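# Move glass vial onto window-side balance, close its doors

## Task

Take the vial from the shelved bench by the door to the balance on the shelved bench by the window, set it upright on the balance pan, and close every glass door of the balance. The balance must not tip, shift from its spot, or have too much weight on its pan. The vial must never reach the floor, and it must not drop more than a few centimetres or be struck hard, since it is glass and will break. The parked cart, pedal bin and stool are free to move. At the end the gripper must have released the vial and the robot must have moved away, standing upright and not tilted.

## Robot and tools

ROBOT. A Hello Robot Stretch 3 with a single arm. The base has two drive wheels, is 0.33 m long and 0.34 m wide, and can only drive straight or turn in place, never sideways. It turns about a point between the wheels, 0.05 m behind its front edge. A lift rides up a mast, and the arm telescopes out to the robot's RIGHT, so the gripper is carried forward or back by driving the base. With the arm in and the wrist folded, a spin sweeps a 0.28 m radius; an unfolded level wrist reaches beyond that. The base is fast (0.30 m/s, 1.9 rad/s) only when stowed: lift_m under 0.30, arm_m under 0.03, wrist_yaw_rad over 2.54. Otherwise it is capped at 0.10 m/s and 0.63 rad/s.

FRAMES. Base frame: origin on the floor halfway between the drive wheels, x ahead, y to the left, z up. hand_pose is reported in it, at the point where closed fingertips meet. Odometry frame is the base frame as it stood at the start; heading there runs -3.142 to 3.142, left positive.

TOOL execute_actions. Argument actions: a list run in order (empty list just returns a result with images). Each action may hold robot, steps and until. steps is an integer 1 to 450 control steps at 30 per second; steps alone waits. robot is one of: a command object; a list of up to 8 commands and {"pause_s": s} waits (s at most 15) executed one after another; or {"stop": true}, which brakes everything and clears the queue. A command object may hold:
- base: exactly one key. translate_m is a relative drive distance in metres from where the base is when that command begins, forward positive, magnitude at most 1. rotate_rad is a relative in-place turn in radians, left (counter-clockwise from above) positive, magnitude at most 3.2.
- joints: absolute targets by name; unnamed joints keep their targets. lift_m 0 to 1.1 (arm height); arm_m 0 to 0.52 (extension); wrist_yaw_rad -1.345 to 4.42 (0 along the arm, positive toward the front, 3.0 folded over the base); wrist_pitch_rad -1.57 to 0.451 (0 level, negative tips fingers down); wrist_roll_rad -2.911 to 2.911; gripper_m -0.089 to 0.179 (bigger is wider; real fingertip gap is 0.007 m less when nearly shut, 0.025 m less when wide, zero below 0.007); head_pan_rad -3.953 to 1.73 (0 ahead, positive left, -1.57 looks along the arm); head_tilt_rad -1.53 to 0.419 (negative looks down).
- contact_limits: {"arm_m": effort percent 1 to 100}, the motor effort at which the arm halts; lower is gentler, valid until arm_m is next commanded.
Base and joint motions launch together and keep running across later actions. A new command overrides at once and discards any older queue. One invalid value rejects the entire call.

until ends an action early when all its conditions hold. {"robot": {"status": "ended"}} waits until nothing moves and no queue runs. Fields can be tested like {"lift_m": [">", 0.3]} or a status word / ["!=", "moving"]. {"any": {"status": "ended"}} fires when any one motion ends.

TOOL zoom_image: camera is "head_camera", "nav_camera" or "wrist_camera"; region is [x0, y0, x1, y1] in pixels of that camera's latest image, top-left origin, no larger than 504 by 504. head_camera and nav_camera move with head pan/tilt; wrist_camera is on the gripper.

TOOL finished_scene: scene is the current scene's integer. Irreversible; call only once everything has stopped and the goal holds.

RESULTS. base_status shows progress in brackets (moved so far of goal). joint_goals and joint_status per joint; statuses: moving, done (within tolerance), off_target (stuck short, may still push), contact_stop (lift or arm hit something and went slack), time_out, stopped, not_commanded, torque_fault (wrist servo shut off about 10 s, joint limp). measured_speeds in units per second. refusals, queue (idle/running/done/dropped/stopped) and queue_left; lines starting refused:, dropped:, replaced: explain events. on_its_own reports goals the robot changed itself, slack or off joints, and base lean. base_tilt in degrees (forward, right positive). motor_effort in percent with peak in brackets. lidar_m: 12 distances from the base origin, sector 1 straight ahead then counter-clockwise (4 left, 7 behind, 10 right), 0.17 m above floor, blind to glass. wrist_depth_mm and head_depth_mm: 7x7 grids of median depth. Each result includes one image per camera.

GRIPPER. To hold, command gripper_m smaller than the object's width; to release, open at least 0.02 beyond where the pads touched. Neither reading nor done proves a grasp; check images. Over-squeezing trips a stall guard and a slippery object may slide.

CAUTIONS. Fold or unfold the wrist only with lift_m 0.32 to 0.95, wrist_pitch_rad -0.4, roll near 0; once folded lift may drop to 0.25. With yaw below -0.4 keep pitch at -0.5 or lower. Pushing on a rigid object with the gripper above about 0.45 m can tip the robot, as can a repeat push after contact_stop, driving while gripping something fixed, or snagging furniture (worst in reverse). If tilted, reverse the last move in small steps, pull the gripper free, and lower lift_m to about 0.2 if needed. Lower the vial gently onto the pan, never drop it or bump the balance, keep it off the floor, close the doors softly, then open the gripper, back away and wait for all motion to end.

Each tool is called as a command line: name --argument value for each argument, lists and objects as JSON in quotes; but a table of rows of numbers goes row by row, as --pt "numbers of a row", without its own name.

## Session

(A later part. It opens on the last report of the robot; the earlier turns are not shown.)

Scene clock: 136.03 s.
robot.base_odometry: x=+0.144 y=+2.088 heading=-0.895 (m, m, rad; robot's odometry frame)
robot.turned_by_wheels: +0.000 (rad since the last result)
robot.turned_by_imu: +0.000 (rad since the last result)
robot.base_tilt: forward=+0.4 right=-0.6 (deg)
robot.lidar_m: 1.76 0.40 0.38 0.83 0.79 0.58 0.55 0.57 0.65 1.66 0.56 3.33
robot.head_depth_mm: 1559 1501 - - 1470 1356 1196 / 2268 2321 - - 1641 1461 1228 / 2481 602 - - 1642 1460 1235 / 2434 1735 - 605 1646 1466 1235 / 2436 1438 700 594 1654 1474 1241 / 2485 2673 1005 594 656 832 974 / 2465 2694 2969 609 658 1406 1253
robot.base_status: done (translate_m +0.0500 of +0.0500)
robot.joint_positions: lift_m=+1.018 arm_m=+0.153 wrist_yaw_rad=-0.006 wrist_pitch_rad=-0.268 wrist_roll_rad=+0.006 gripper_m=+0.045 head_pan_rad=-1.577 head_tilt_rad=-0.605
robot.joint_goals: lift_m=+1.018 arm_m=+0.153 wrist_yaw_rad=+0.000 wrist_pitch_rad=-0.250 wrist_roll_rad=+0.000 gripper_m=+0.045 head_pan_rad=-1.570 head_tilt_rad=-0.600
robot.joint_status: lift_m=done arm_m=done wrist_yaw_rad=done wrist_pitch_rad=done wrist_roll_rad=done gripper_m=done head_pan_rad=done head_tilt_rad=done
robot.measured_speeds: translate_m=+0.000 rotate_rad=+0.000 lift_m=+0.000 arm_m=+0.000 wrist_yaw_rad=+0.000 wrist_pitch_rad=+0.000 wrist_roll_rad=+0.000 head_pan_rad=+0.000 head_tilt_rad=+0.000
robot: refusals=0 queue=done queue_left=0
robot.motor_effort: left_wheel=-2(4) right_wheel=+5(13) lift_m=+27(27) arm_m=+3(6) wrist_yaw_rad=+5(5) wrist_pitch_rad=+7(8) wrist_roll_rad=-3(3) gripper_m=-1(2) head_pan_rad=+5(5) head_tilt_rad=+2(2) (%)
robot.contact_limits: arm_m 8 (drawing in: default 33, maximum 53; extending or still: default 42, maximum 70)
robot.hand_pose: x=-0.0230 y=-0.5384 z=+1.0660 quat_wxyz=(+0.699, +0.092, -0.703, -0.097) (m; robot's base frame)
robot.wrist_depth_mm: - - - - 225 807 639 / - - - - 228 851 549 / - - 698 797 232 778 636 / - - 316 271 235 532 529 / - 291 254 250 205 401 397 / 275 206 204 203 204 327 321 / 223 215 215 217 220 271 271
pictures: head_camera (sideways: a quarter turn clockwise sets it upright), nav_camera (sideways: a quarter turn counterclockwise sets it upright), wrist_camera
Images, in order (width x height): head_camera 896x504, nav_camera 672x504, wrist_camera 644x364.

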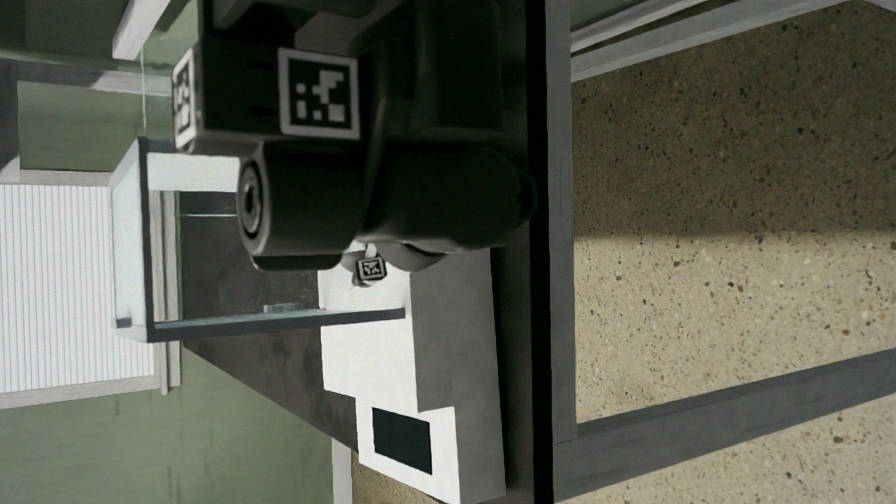

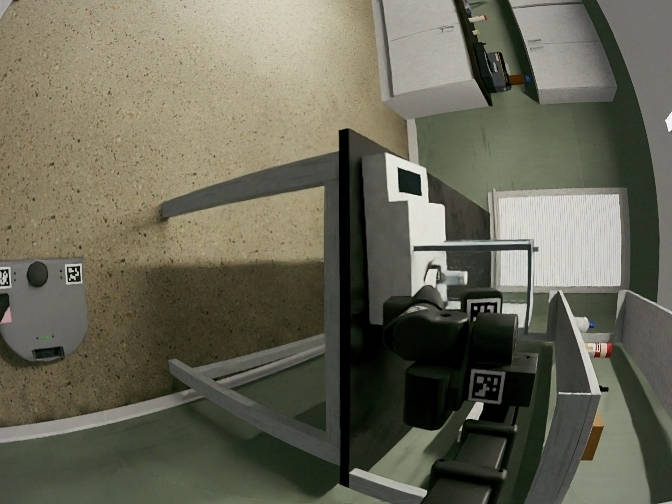

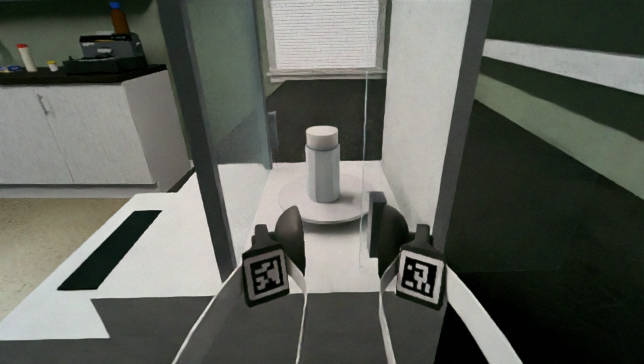

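execute_actions --actions '[{"robot":{"base":{"translate_m":0.04},"joints":{"arm_m":0.15}},"steps":300,"until":{"robot":{"status":"ended"}}}]'

Scene clock: 138.90 s.
robot.base_odometry: x=+0.169 y=+2.057 heading=-0.895 (m, m, rad; robot's odometry frame)
robot.turned_by_wheels: +0.000 (rad since the last result)
robot.turned_by_imu: +0.000 (rad since the last result)
robot.base_tilt: forward=+0.2 right=-0.7 (deg)
robot.lidar_m: 1.71 0.41 0.35 0.82 0.84 0.62 0.59 0.62 0.67 1.82 0.55 3.32
robot.head_depth_mm: 1620 1652 - - 1443 1385 1228 / 2251 501 - - 1628 1454 1225 / 2456 1711 - - 1661 1458 1235 / 2468 1560 - 601 1655 1468 1234 / 2464 2608 997 593 1653 1476 1208 / 2468 2711 1072 618 673 792 1187 / 2460 2676 2951 683 1663 1472 1254
robot.base_status: done (translate_m +0.0400 of +0.0400)
robot.joint_positions: lift_m=+1.018 arm_m=+0.150 wrist_yaw_rad=-0.010 wrist_pitch_rad=-0.268 wrist_roll_rad=+0.006 gripper_m=+0.045 head_pan_rad=-1.577 head_tilt_rad=-0.605
robot.joint_goals: lift_m=+1.018 arm_m=+0.150 wrist_yaw_rad=+0.000 wrist_pitch_rad=-0.250 wrist_roll_rad=+0.000 gripper_m=+0.045 head_pan_rad=-1.570 head_tilt_rad=-0.600
robot.joint_status: lift_m=done arm_m=done wrist_yaw_rad=done wrist_pitch_rad=done wrist_roll_rad=done gripper_m=done head_pan_rad=done head_tilt_rad=done
robot.measured_speeds: translate_m=+0.000 rotate_rad=+0.000 lift_m=+0.000 arm_m=+0.000 wrist_yaw_rad=+0.000 wrist_pitch_rad=+0.000 wrist_roll_rad=+0.000 head_pan_rad=+0.000 head_tilt_rad=+0.000
robot: refusals=0 queue=done queue_left=0
robot.motor_effort: left_wheel=-4(5) right_wheel=+8(12) lift_m=+27(27) arm_m=-5(6) wrist_yaw_rad=+8(8) wrist_pitch_rad=+8(8) wrist_roll_rad=-3(3) gripper_m=+2(3) head_pan_rad=+4(4) head_tilt_rad=+2(3) (%)
robot.hand_pose: x=-0.0239 y=-0.5359 z=+1.0659 quat_wxyz=(+0.699, +0.091, -0.703, -0.099) (m; robot's base frame)
robot.wrist_depth_mm: - - - - - 177 629 / - - - - - 179 614 / - - - 681 315 194 681 / - - 362 296 282 213 521 / - 338 254 251 248 365 398 / - 247 204 202 204 300 322 / 230 220 216 218 219 262 269
pictures: head_camera (sideways: a quarter turn clockwise sets it upright), nav_camera (sideways: a quarter turn counterclockwise sets it upright), wrist_camera
Images, in order (width x height): head_camera 896x504, nav_camera 672x504, wrist_camera 644x364.

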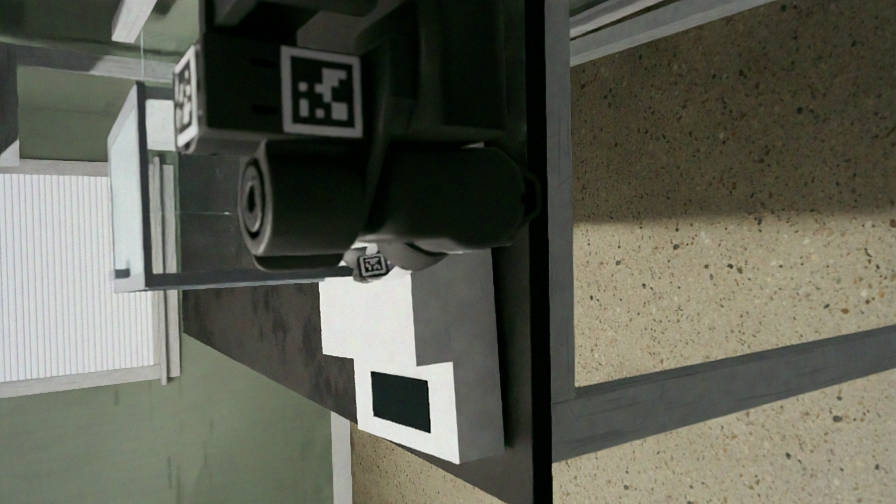

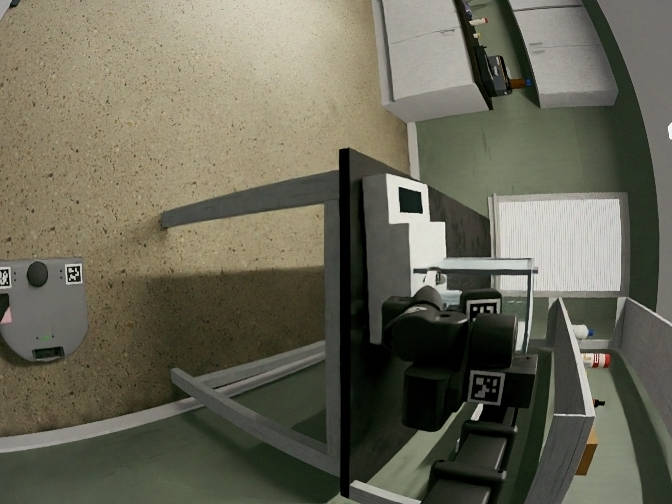

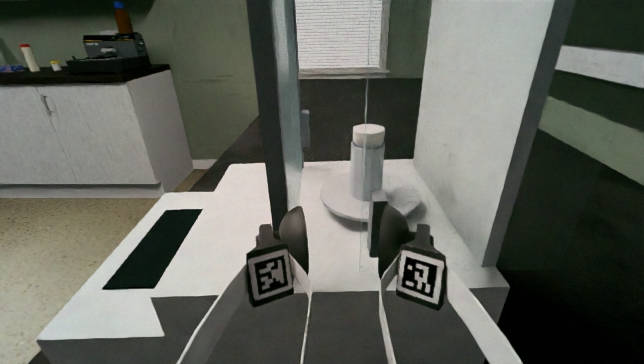

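execute_actions --actions '[{"robot":[{"base":{"translate_m":-0.008}},{"joints":{"arm_m":0.13}},{"base":{"translate_m":0.02},"joints":{"gripper_m":0.11}},{"joints":{"arm_m":0.155},"contact_limits":{"arm_m":8}},{"base":{"translate_m":0.035}}],"steps":300,"until":{"robot":{"status":"ended"}}}]'

Scene clock: 149.70 s.
robot.base_odometry: x=+0.198 y=+2.021 heading=-0.895 (m, m, rad; robot's odometry frame)
robot.turned_by_wheels: +0.000 (rad since the last result)
robot.turned_by_imu: +0.000 (rad since the last result)
robot.base_tilt: forward=+0.3 right=-0.7 (deg)
robot.lidar_m: 1.67 0.41 0.32 0.62 0.86 0.67 0.64 0.66 0.70 0.54 0.55 3.31
robot.head_depth_mm: 1699 524 913 - 1435 1446 1225 / 2414 522 - - 1616 1459 1232 / 2494 1699 - - 1634 1471 1231 / 2470 1558 693 597 1641 1469 1239 / 2473 2628 1059 601 688 1359 998 / 2475 2721 2940 642 661 1405 1242 / 2464 2696 2961 2387 1778 1487 1256
robot.base_status: done (translate_m +0.0350 of +0.0350)
robot.joint_positions: lift_m=+1.018 arm_m=+0.155 wrist_yaw_rad=-0.005 wrist_pitch_rad=-0.269 wrist_roll_rad=+0.006 gripper_m=+0.110 head_pan_rad=-1.577 head_tilt_rad=-0.605
robot.joint_goals: lift_m=+1.018 arm_m=+0.155 wrist_yaw_rad=+0.000 wrist_pitch_rad=-0.250 wrist_roll_rad=+0.000 gripper_m=+0.110 head_pan_rad=-1.570 head_tilt_rad=-0.600
robot.joint_status: lift_m=done arm_m=done wrist_yaw_rad=done wrist_pitch_rad=done wrist_roll_rad=done gripper_m=done head_pan_rad=done head_tilt_rad=done
robot.measured_speeds: translate_m=+0.000 rotate_rad=+0.000 lift_m=+0.000 arm_m=+0.000 wrist_yaw_rad=+0.000 wrist_pitch_rad=+0.000 wrist_roll_rad=+0.000 head_pan_rad=+0.000 head_tilt_rad=+0.000
robot: refusals=0 queue=done queue_left=0
robot.motor_effort: left_wheel=-3(6) right_wheel=+5(9) lift_m=+27(27) arm_m=+3(4) wrist_yaw_rad=+4(8) wrist_pitch_rad=+8(8) wrist_roll_rad=-3(3) gripper_m=-2(95) head_pan_rad=+5(5) head_tilt_rad=+2(2) (%)
robot.contact_limits: arm_m 8 (drawing in: default 33, maximum 53; extending or still: default 42, maximum 70)
robot.hand_pose: x=-0.0227 y=-0.5403 z=+1.0658 quat_wxyz=(+0.699, +0.093, -0.703, -0.097) (m; robot's base frame)
robot.wrist_depth_mm: - - - - - 258 173 / - - - - - 260 174 / - - - 745 724 262 175 / - - 593 330 265 263 194 / - - 281 249 237 234 361 / - - 202 201 200 205 308 / - 220 212 207 207 208 269
pictures: head_camera (sideways: a quarter turn clockwise sets it upright), nav_camera (sideways: a quarter turn counterclockwise sets it upright), wrist_camera
Images, in order (width x height): head_camera 896x504, nav_camera 672x504, wrist_camera 644x364.

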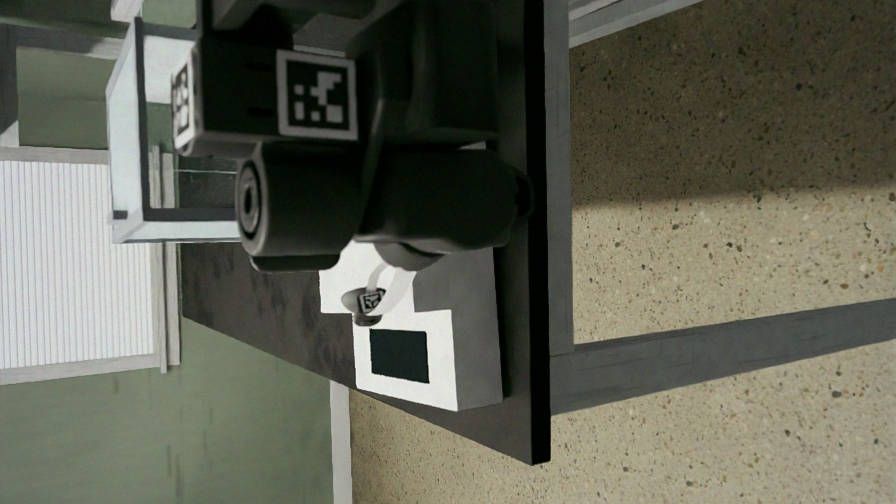

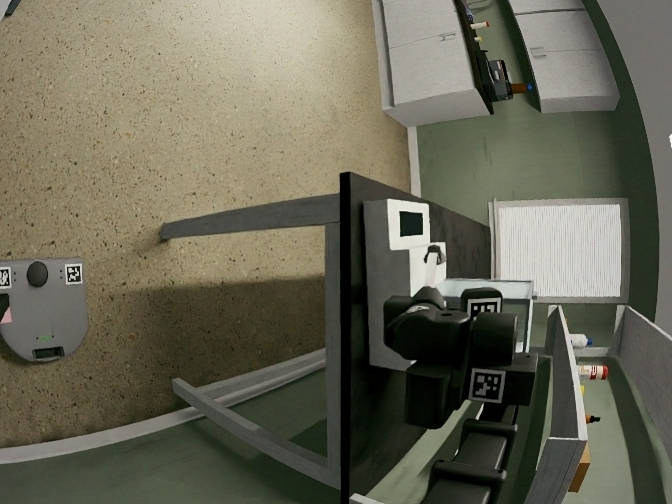

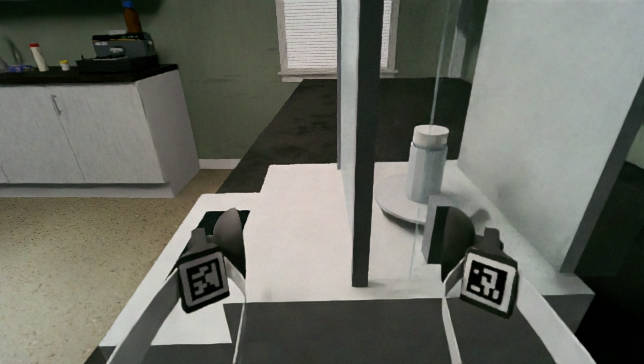

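Gap ≈ 0.026 plus a few mm overlap.

execute_actions --actions '[{"robot":{"base":{"translate_m":0.032},"joints":{"arm_m":0.153}},"steps":300,"until":{"robot":{"status":"ended"}}}]'

Scene clock: 152.37 s.
robot.base_odometry: x=+0.218 y=+1.996 heading=-0.895 (m, m, rad; robot's odometry frame)
robot.turned_by_wheels: +0.000 (rad since the last result)
robot.turned_by_imu: +0.000 (rad since the last result)
robot.base_tilt: forward=+0.4 right=-0.7 (deg)
robot.lidar_m: 1.64 0.42 0.31 0.53 0.86 0.70 0.67 0.70 0.72 0.54 2.65 3.31
robot.head_depth_mm: 1689 530 - - 1480 1449 1230 / 2466 1432 - - 1640 1453 1227 / 2433 658 - - 1642 1460 1238 / 2469 1728 694 605 1641 1466 1240 / 2469 2660 1058 612 660 793 1001 / 2457 2688 2956 767 1664 1478 1248 / 2452 2728 2928 2376 1830 1493 1248
robot.base_status: done (translate_m +0.0320 of +0.0320)
robot.joint_positions: lift_m=+1.018 arm_m=+0.153 wrist_yaw_rad=-0.006 wrist_pitch_rad=-0.269 wrist_roll_rad=+0.006 gripper_m=+0.110 head_pan_rad=-1.577 head_tilt_rad=-0.605
robot.joint_goals: lift_m=+1.018 arm_m=+0.153 wrist_yaw_rad=+0.000 wrist_pitch_rad=-0.250 wrist_roll_rad=+0.000 gripper_m=+0.110 head_pan_rad=-1.570 head_tilt_rad=-0.600
robot.joint_status: lift_m=done arm_m=done wrist_yaw_rad=done wrist_pitch_rad=done wrist_roll_rad=done gripper_m=done head_pan_rad=done head_tilt_rad=done
robot.measured_speeds: translate_m=+0.000 rotate_rad=+0.000 lift_m=+0.000 arm_m=+0.000 wrist_yaw_rad=+0.000 wrist_pitch_rad=+0.000 wrist_roll_rad=+0.000 head_pan_rad=+0.000 head_tilt_rad=+0.000
robot: refusals=0 queue=done queue_left=0
robot.motor_effort: left_wheel=-2(4) right_wheel=+5(11) lift_m=+27(27) arm_m=-5(5) wrist_yaw_rad=+5(5) wrist_pitch_rad=+8(8) wrist_roll_rad=-3(3) gripper_m=-1(2) head_pan_rad=+4(4) head_tilt_rad=+2(2) (%)
robot.hand_pose: x=-0.0230 y=-0.5388 z=+1.0656 quat_wxyz=(+0.699, +0.093, -0.703, -0.098) (m; robot's base frame)
robot.wrist_depth_mm: - - - - - - 208 / - - - - - 312 209 / - - - 807 665 295 209 / - - - 334 291 275 210 / - - 329 251 207 244 212 / - - 244 202 198 204 195 / - - 216 207 208 208 212
pictures: head_camera (sideways: a quarter turn clockwise sets it upright), nav_camera (sideways: a quarter turn counterclockwise sets it upright), wrist_camera
Images, in order (width x height): head_camera 896x504, nav_camera 672x504, wrist_camera 644x364.

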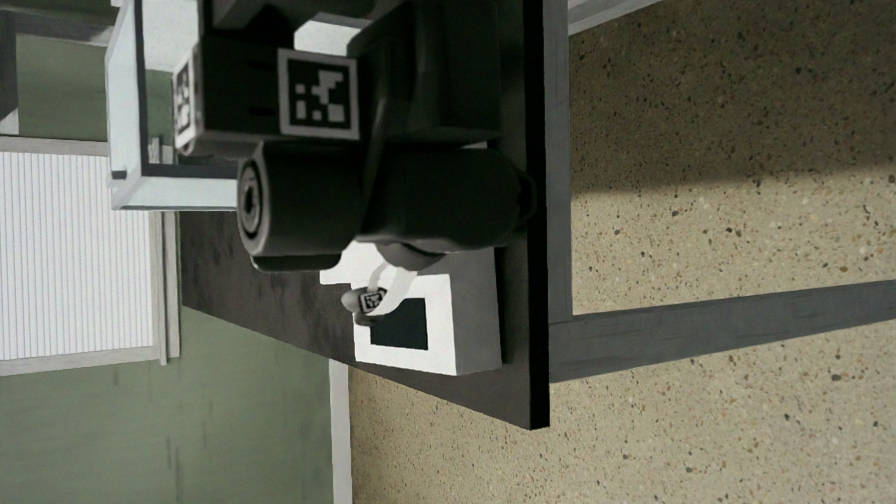

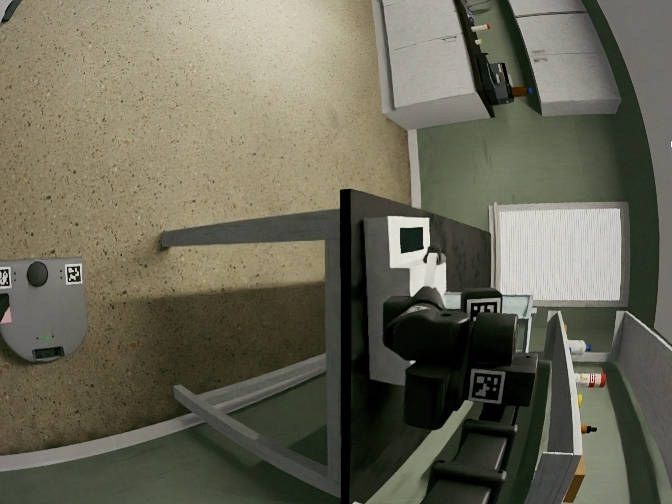

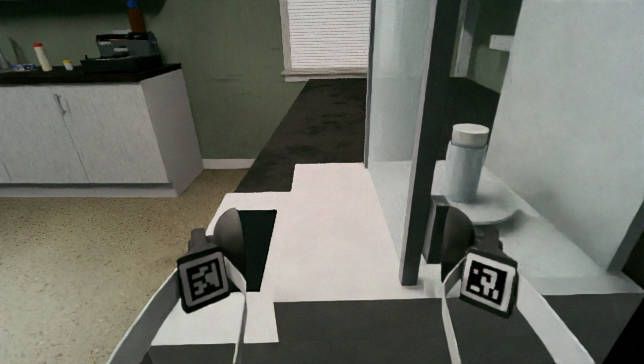

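execute_actions --actions '[{"robot":[{"base":{"translate_m":0.005}},{"base":{"translate_m":-0.014}},{"joints":{"arm_m":0.0}}],"steps":300,"until":{"robot":{"status":"ended"}}}]'

Scene clock: 157.17 s.
robot.base_odometry: x=+0.213 y=+2.003 heading=-0.895 (m, m, rad; robot's odometry frame)
robot.turned_by_wheels: +0.000 (rad since the last result)
robot.turned_by_imu: +0.000 (rad since the last result)
robot.base_tilt: forward=+0.3 right=-0.6 (deg)
robot.lidar_m: 1.65 0.42 0.31 0.55 0.86 0.69 0.66 0.69 0.72 0.54 0.55 3.31
robot.head_depth_mm: 1682 538 599 - - - - / 2437 1392 647 583 - - - / 2475 1402 653 - - - - / 2469 1724 737 - - 1423 1234 / 2456 2647 995 616 674 816 997 / 2465 2722 2966 678 704 1475 1250 / 2463 2703 2965 2376 1838 1484 1249
robot.base_status: done (translate_m -0.0140 of -0.0140)
robot.joint_positions: lift_m=+1.018 arm_m=+0.001 wrist_yaw_rad=-0.001 wrist_pitch_rad=-0.269 wrist_roll_rad=+0.006 gripper_m=+0.110 head_pan_rad=-1.577 head_tilt_rad=-0.605
robot.joint_goals: lift_m=+1.018 arm_m=+0.000 wrist_yaw_rad=+0.000 wrist_pitch_rad=-0.250 wrist_roll_rad=+0.000 gripper_m=+0.110 head_pan_rad=-1.570 head_tilt_rad=-0.600
robot.joint_status: lift_m=done arm_m=done wrist_yaw_rad=done wrist_pitch_rad=done wrist_roll_rad=done gripper_m=done head_pan_rad=done head_tilt_rad=done
robot.measured_speeds: translate_m=+0.000 rotate_rad=+0.000 lift_m=+0.000 arm_m=+0.000 wrist_yaw_rad=+0.000 wrist_pitch_rad=+0.000 wrist_roll_rad=+0.000 head_pan_rad=+0.000 head_tilt_rad=+0.000
robot: refusals=0 queue=done queue_left=0
robot.motor_effort: left_wheel=-2(8) right_wheel=+3(11) lift_m=+26(27) arm_m=-6(5) wrist_yaw_rad=+1(8) wrist_pitch_rad=+8(8) wrist_roll_rad=-3(3) gripper_m=+0(2) head_pan_rad=+5(4) head_tilt_rad=+2(2) (%)
robot.hand_pose: x=-0.0218 y=-0.3865 z=+1.0656 quat_wxyz=(+0.699, +0.095, -0.702, -0.096) (m; robot's base frame)
robot.wrist_depth_mm: - - - - - 335 740 / - - - - - 365 732 / - - - 520 399 403 704 / - - - 336 336 371 518 / - - 361 355 353 384 399 / - - 391 347 341 338 324 / - - - - - - 705
pictures: head_camera (sideways: a quarter turn clockwise sets it upright), nav_camera (sideways: a quarter turn counterclockwise sets it upright), wrist_camera
Images, in order (width x height): head_camera 896x504, nav_camera 672x504, wrist_camera 644x364.

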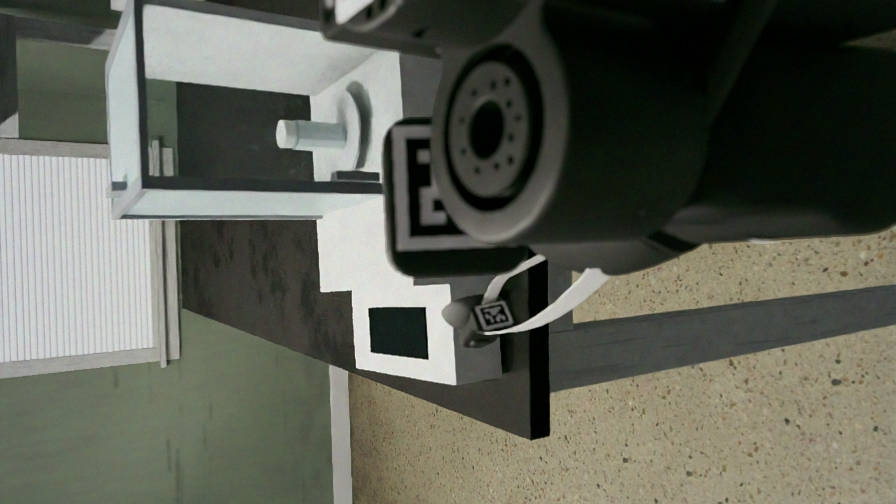

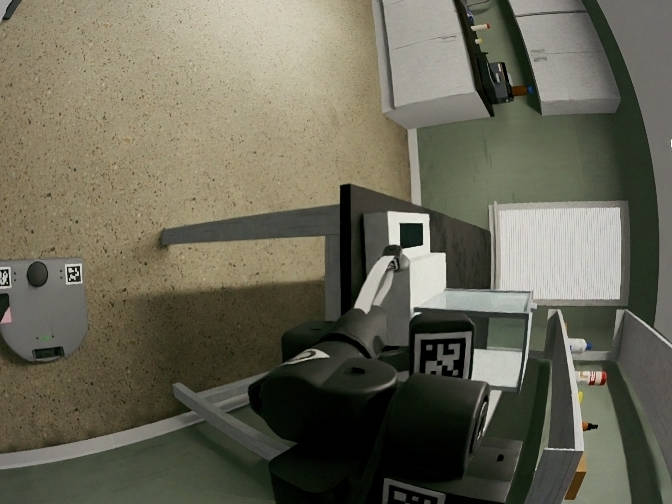

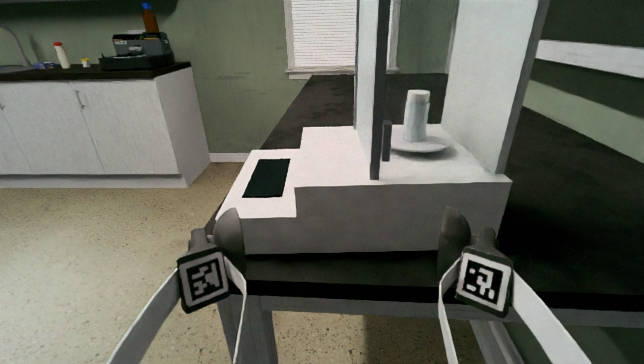

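Swing the gripper further clear, then finish.

execute_actions --actions '[{"robot":{"joints":{"wrist_yaw_rad":1.4}},"steps":100,"until":{"robot":{"status":"ended"}}}]'

finished_scene --scene 2

Scene clock: 160.17 s.
robot.base_odometry: x=+0.213 y=+2.003 heading=-0.895 (m, m, rad; robot's odometry frame)
robot.turned_by_wheels: +0.000 (rad since the last result)
robot.turned_by_imu: +0.000 (rad since the last result)
robot.base_tilt: forward=+0.3 right=-0.7 (deg)
robot.lidar_m: 1.65 0.42 0.31 0.55 0.86 0.69 0.66 0.69 0.72 0.54 0.55 3.31
robot.head_depth_mm: 1673 540 597 - - 1384 1201 / 2454 1397 647 584 - - - / 2468 1400 690 580 - - - / 2481 1717 735 588 1651 1554 - / 2456 2619 996 614 673 741 - / 2467 2728 2965 677 667 - - / 2453 2719 2955 2385 - - -
robot.base_status: done (translate_m -0.0140 of -0.0140)
robot.joint_positions: lift_m=+1.018 arm_m=+0.001 wrist_yaw_rad=+1.397 wrist_pitch_rad=-0.269 wrist_roll_rad=+0.006 gripper_m=+0.110 head_pan_rad=-1.577 head_tilt_rad=-0.605
robot.joint_goals: lift_m=+1.018 arm_m=+0.000 wrist_yaw_rad=+1.400 wrist_pitch_rad=-0.250 wrist_roll_rad=+0.000 gripper_m=+0.110 head_pan_rad=-1.570 head_tilt_rad=-0.600
robot.joint_status: lift_m=done arm_m=done wrist_yaw_rad=done wrist_pitch_rad=done wrist_roll_rad=done gripper_m=done head_pan_rad=done head_tilt_rad=done
robot.measured_speeds: translate_m=+0.000 rotate_rad=+0.000 lift_m=+0.000 arm_m=+0.000 wrist_yaw_rad=+0.000 wrist_pitch_rad=+0.000 wrist_roll_rad=+0.000 head_pan_rad=+0.000 head_tilt_rad=+0.000
robot: refusals=0 queue=done queue_left=0
robot.motor_effort: left_wheel=-2(2) right_wheel=+3(3) lift_m=+27(27) arm_m=-5(5) wrist_yaw_rad=+2(5) wrist_pitch_rad=+8(8) wrist_roll_rad=-3(3) gripper_m=+0(0) head_pan_rad=+5(4) head_tilt_rad=+2(2) (%)
robot.hand_pose: x=+0.2156 y=-0.1876 z=+1.0656 quat_wxyz=(+0.597, +0.524, -0.477, +0.376) (m; robot's base frame)
robot.wrist_depth_mm: - - - - - - - / - - - - - - - / - - - - - - - / - - - - - - - / - - - - - - - / 925 - - - - - - / 653 - - - - - -
pictures: head_camera (sideways: a quarter turn clockwise sets it upright), nav_camera (sideways: a quarter turn counterclockwise sets it upright), wrist_camera
Images, in order (width x height): head_camera 896x504, nav_camera 672x504, wrist_camera 644x364.

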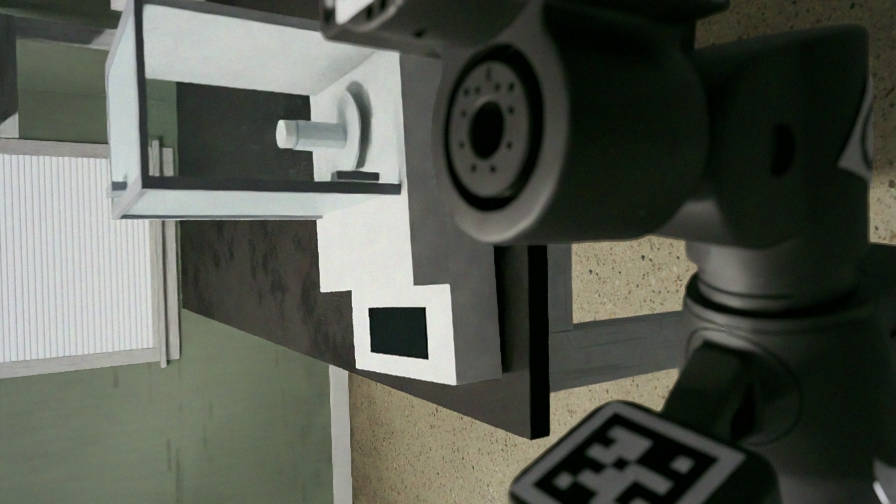

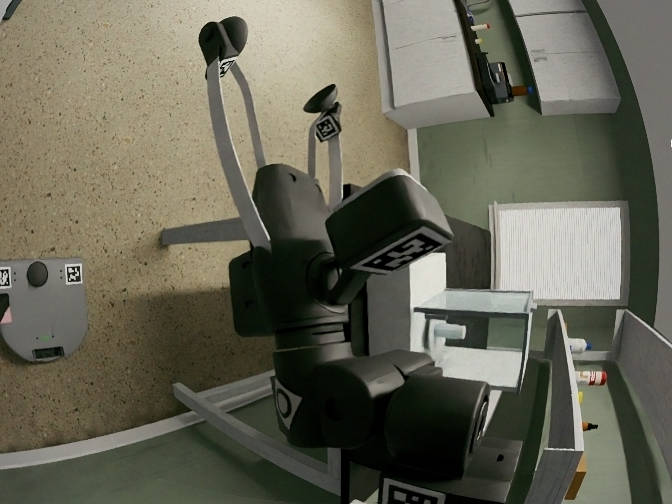

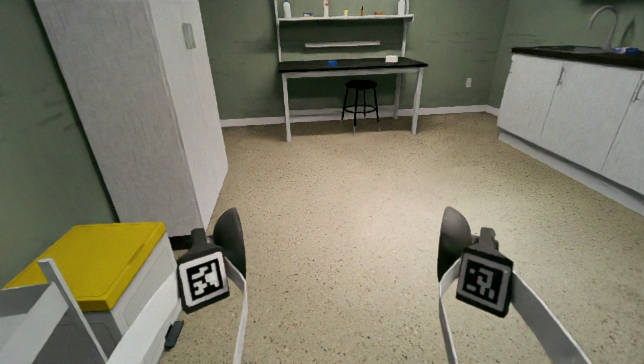

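The scene is finished: the task was done.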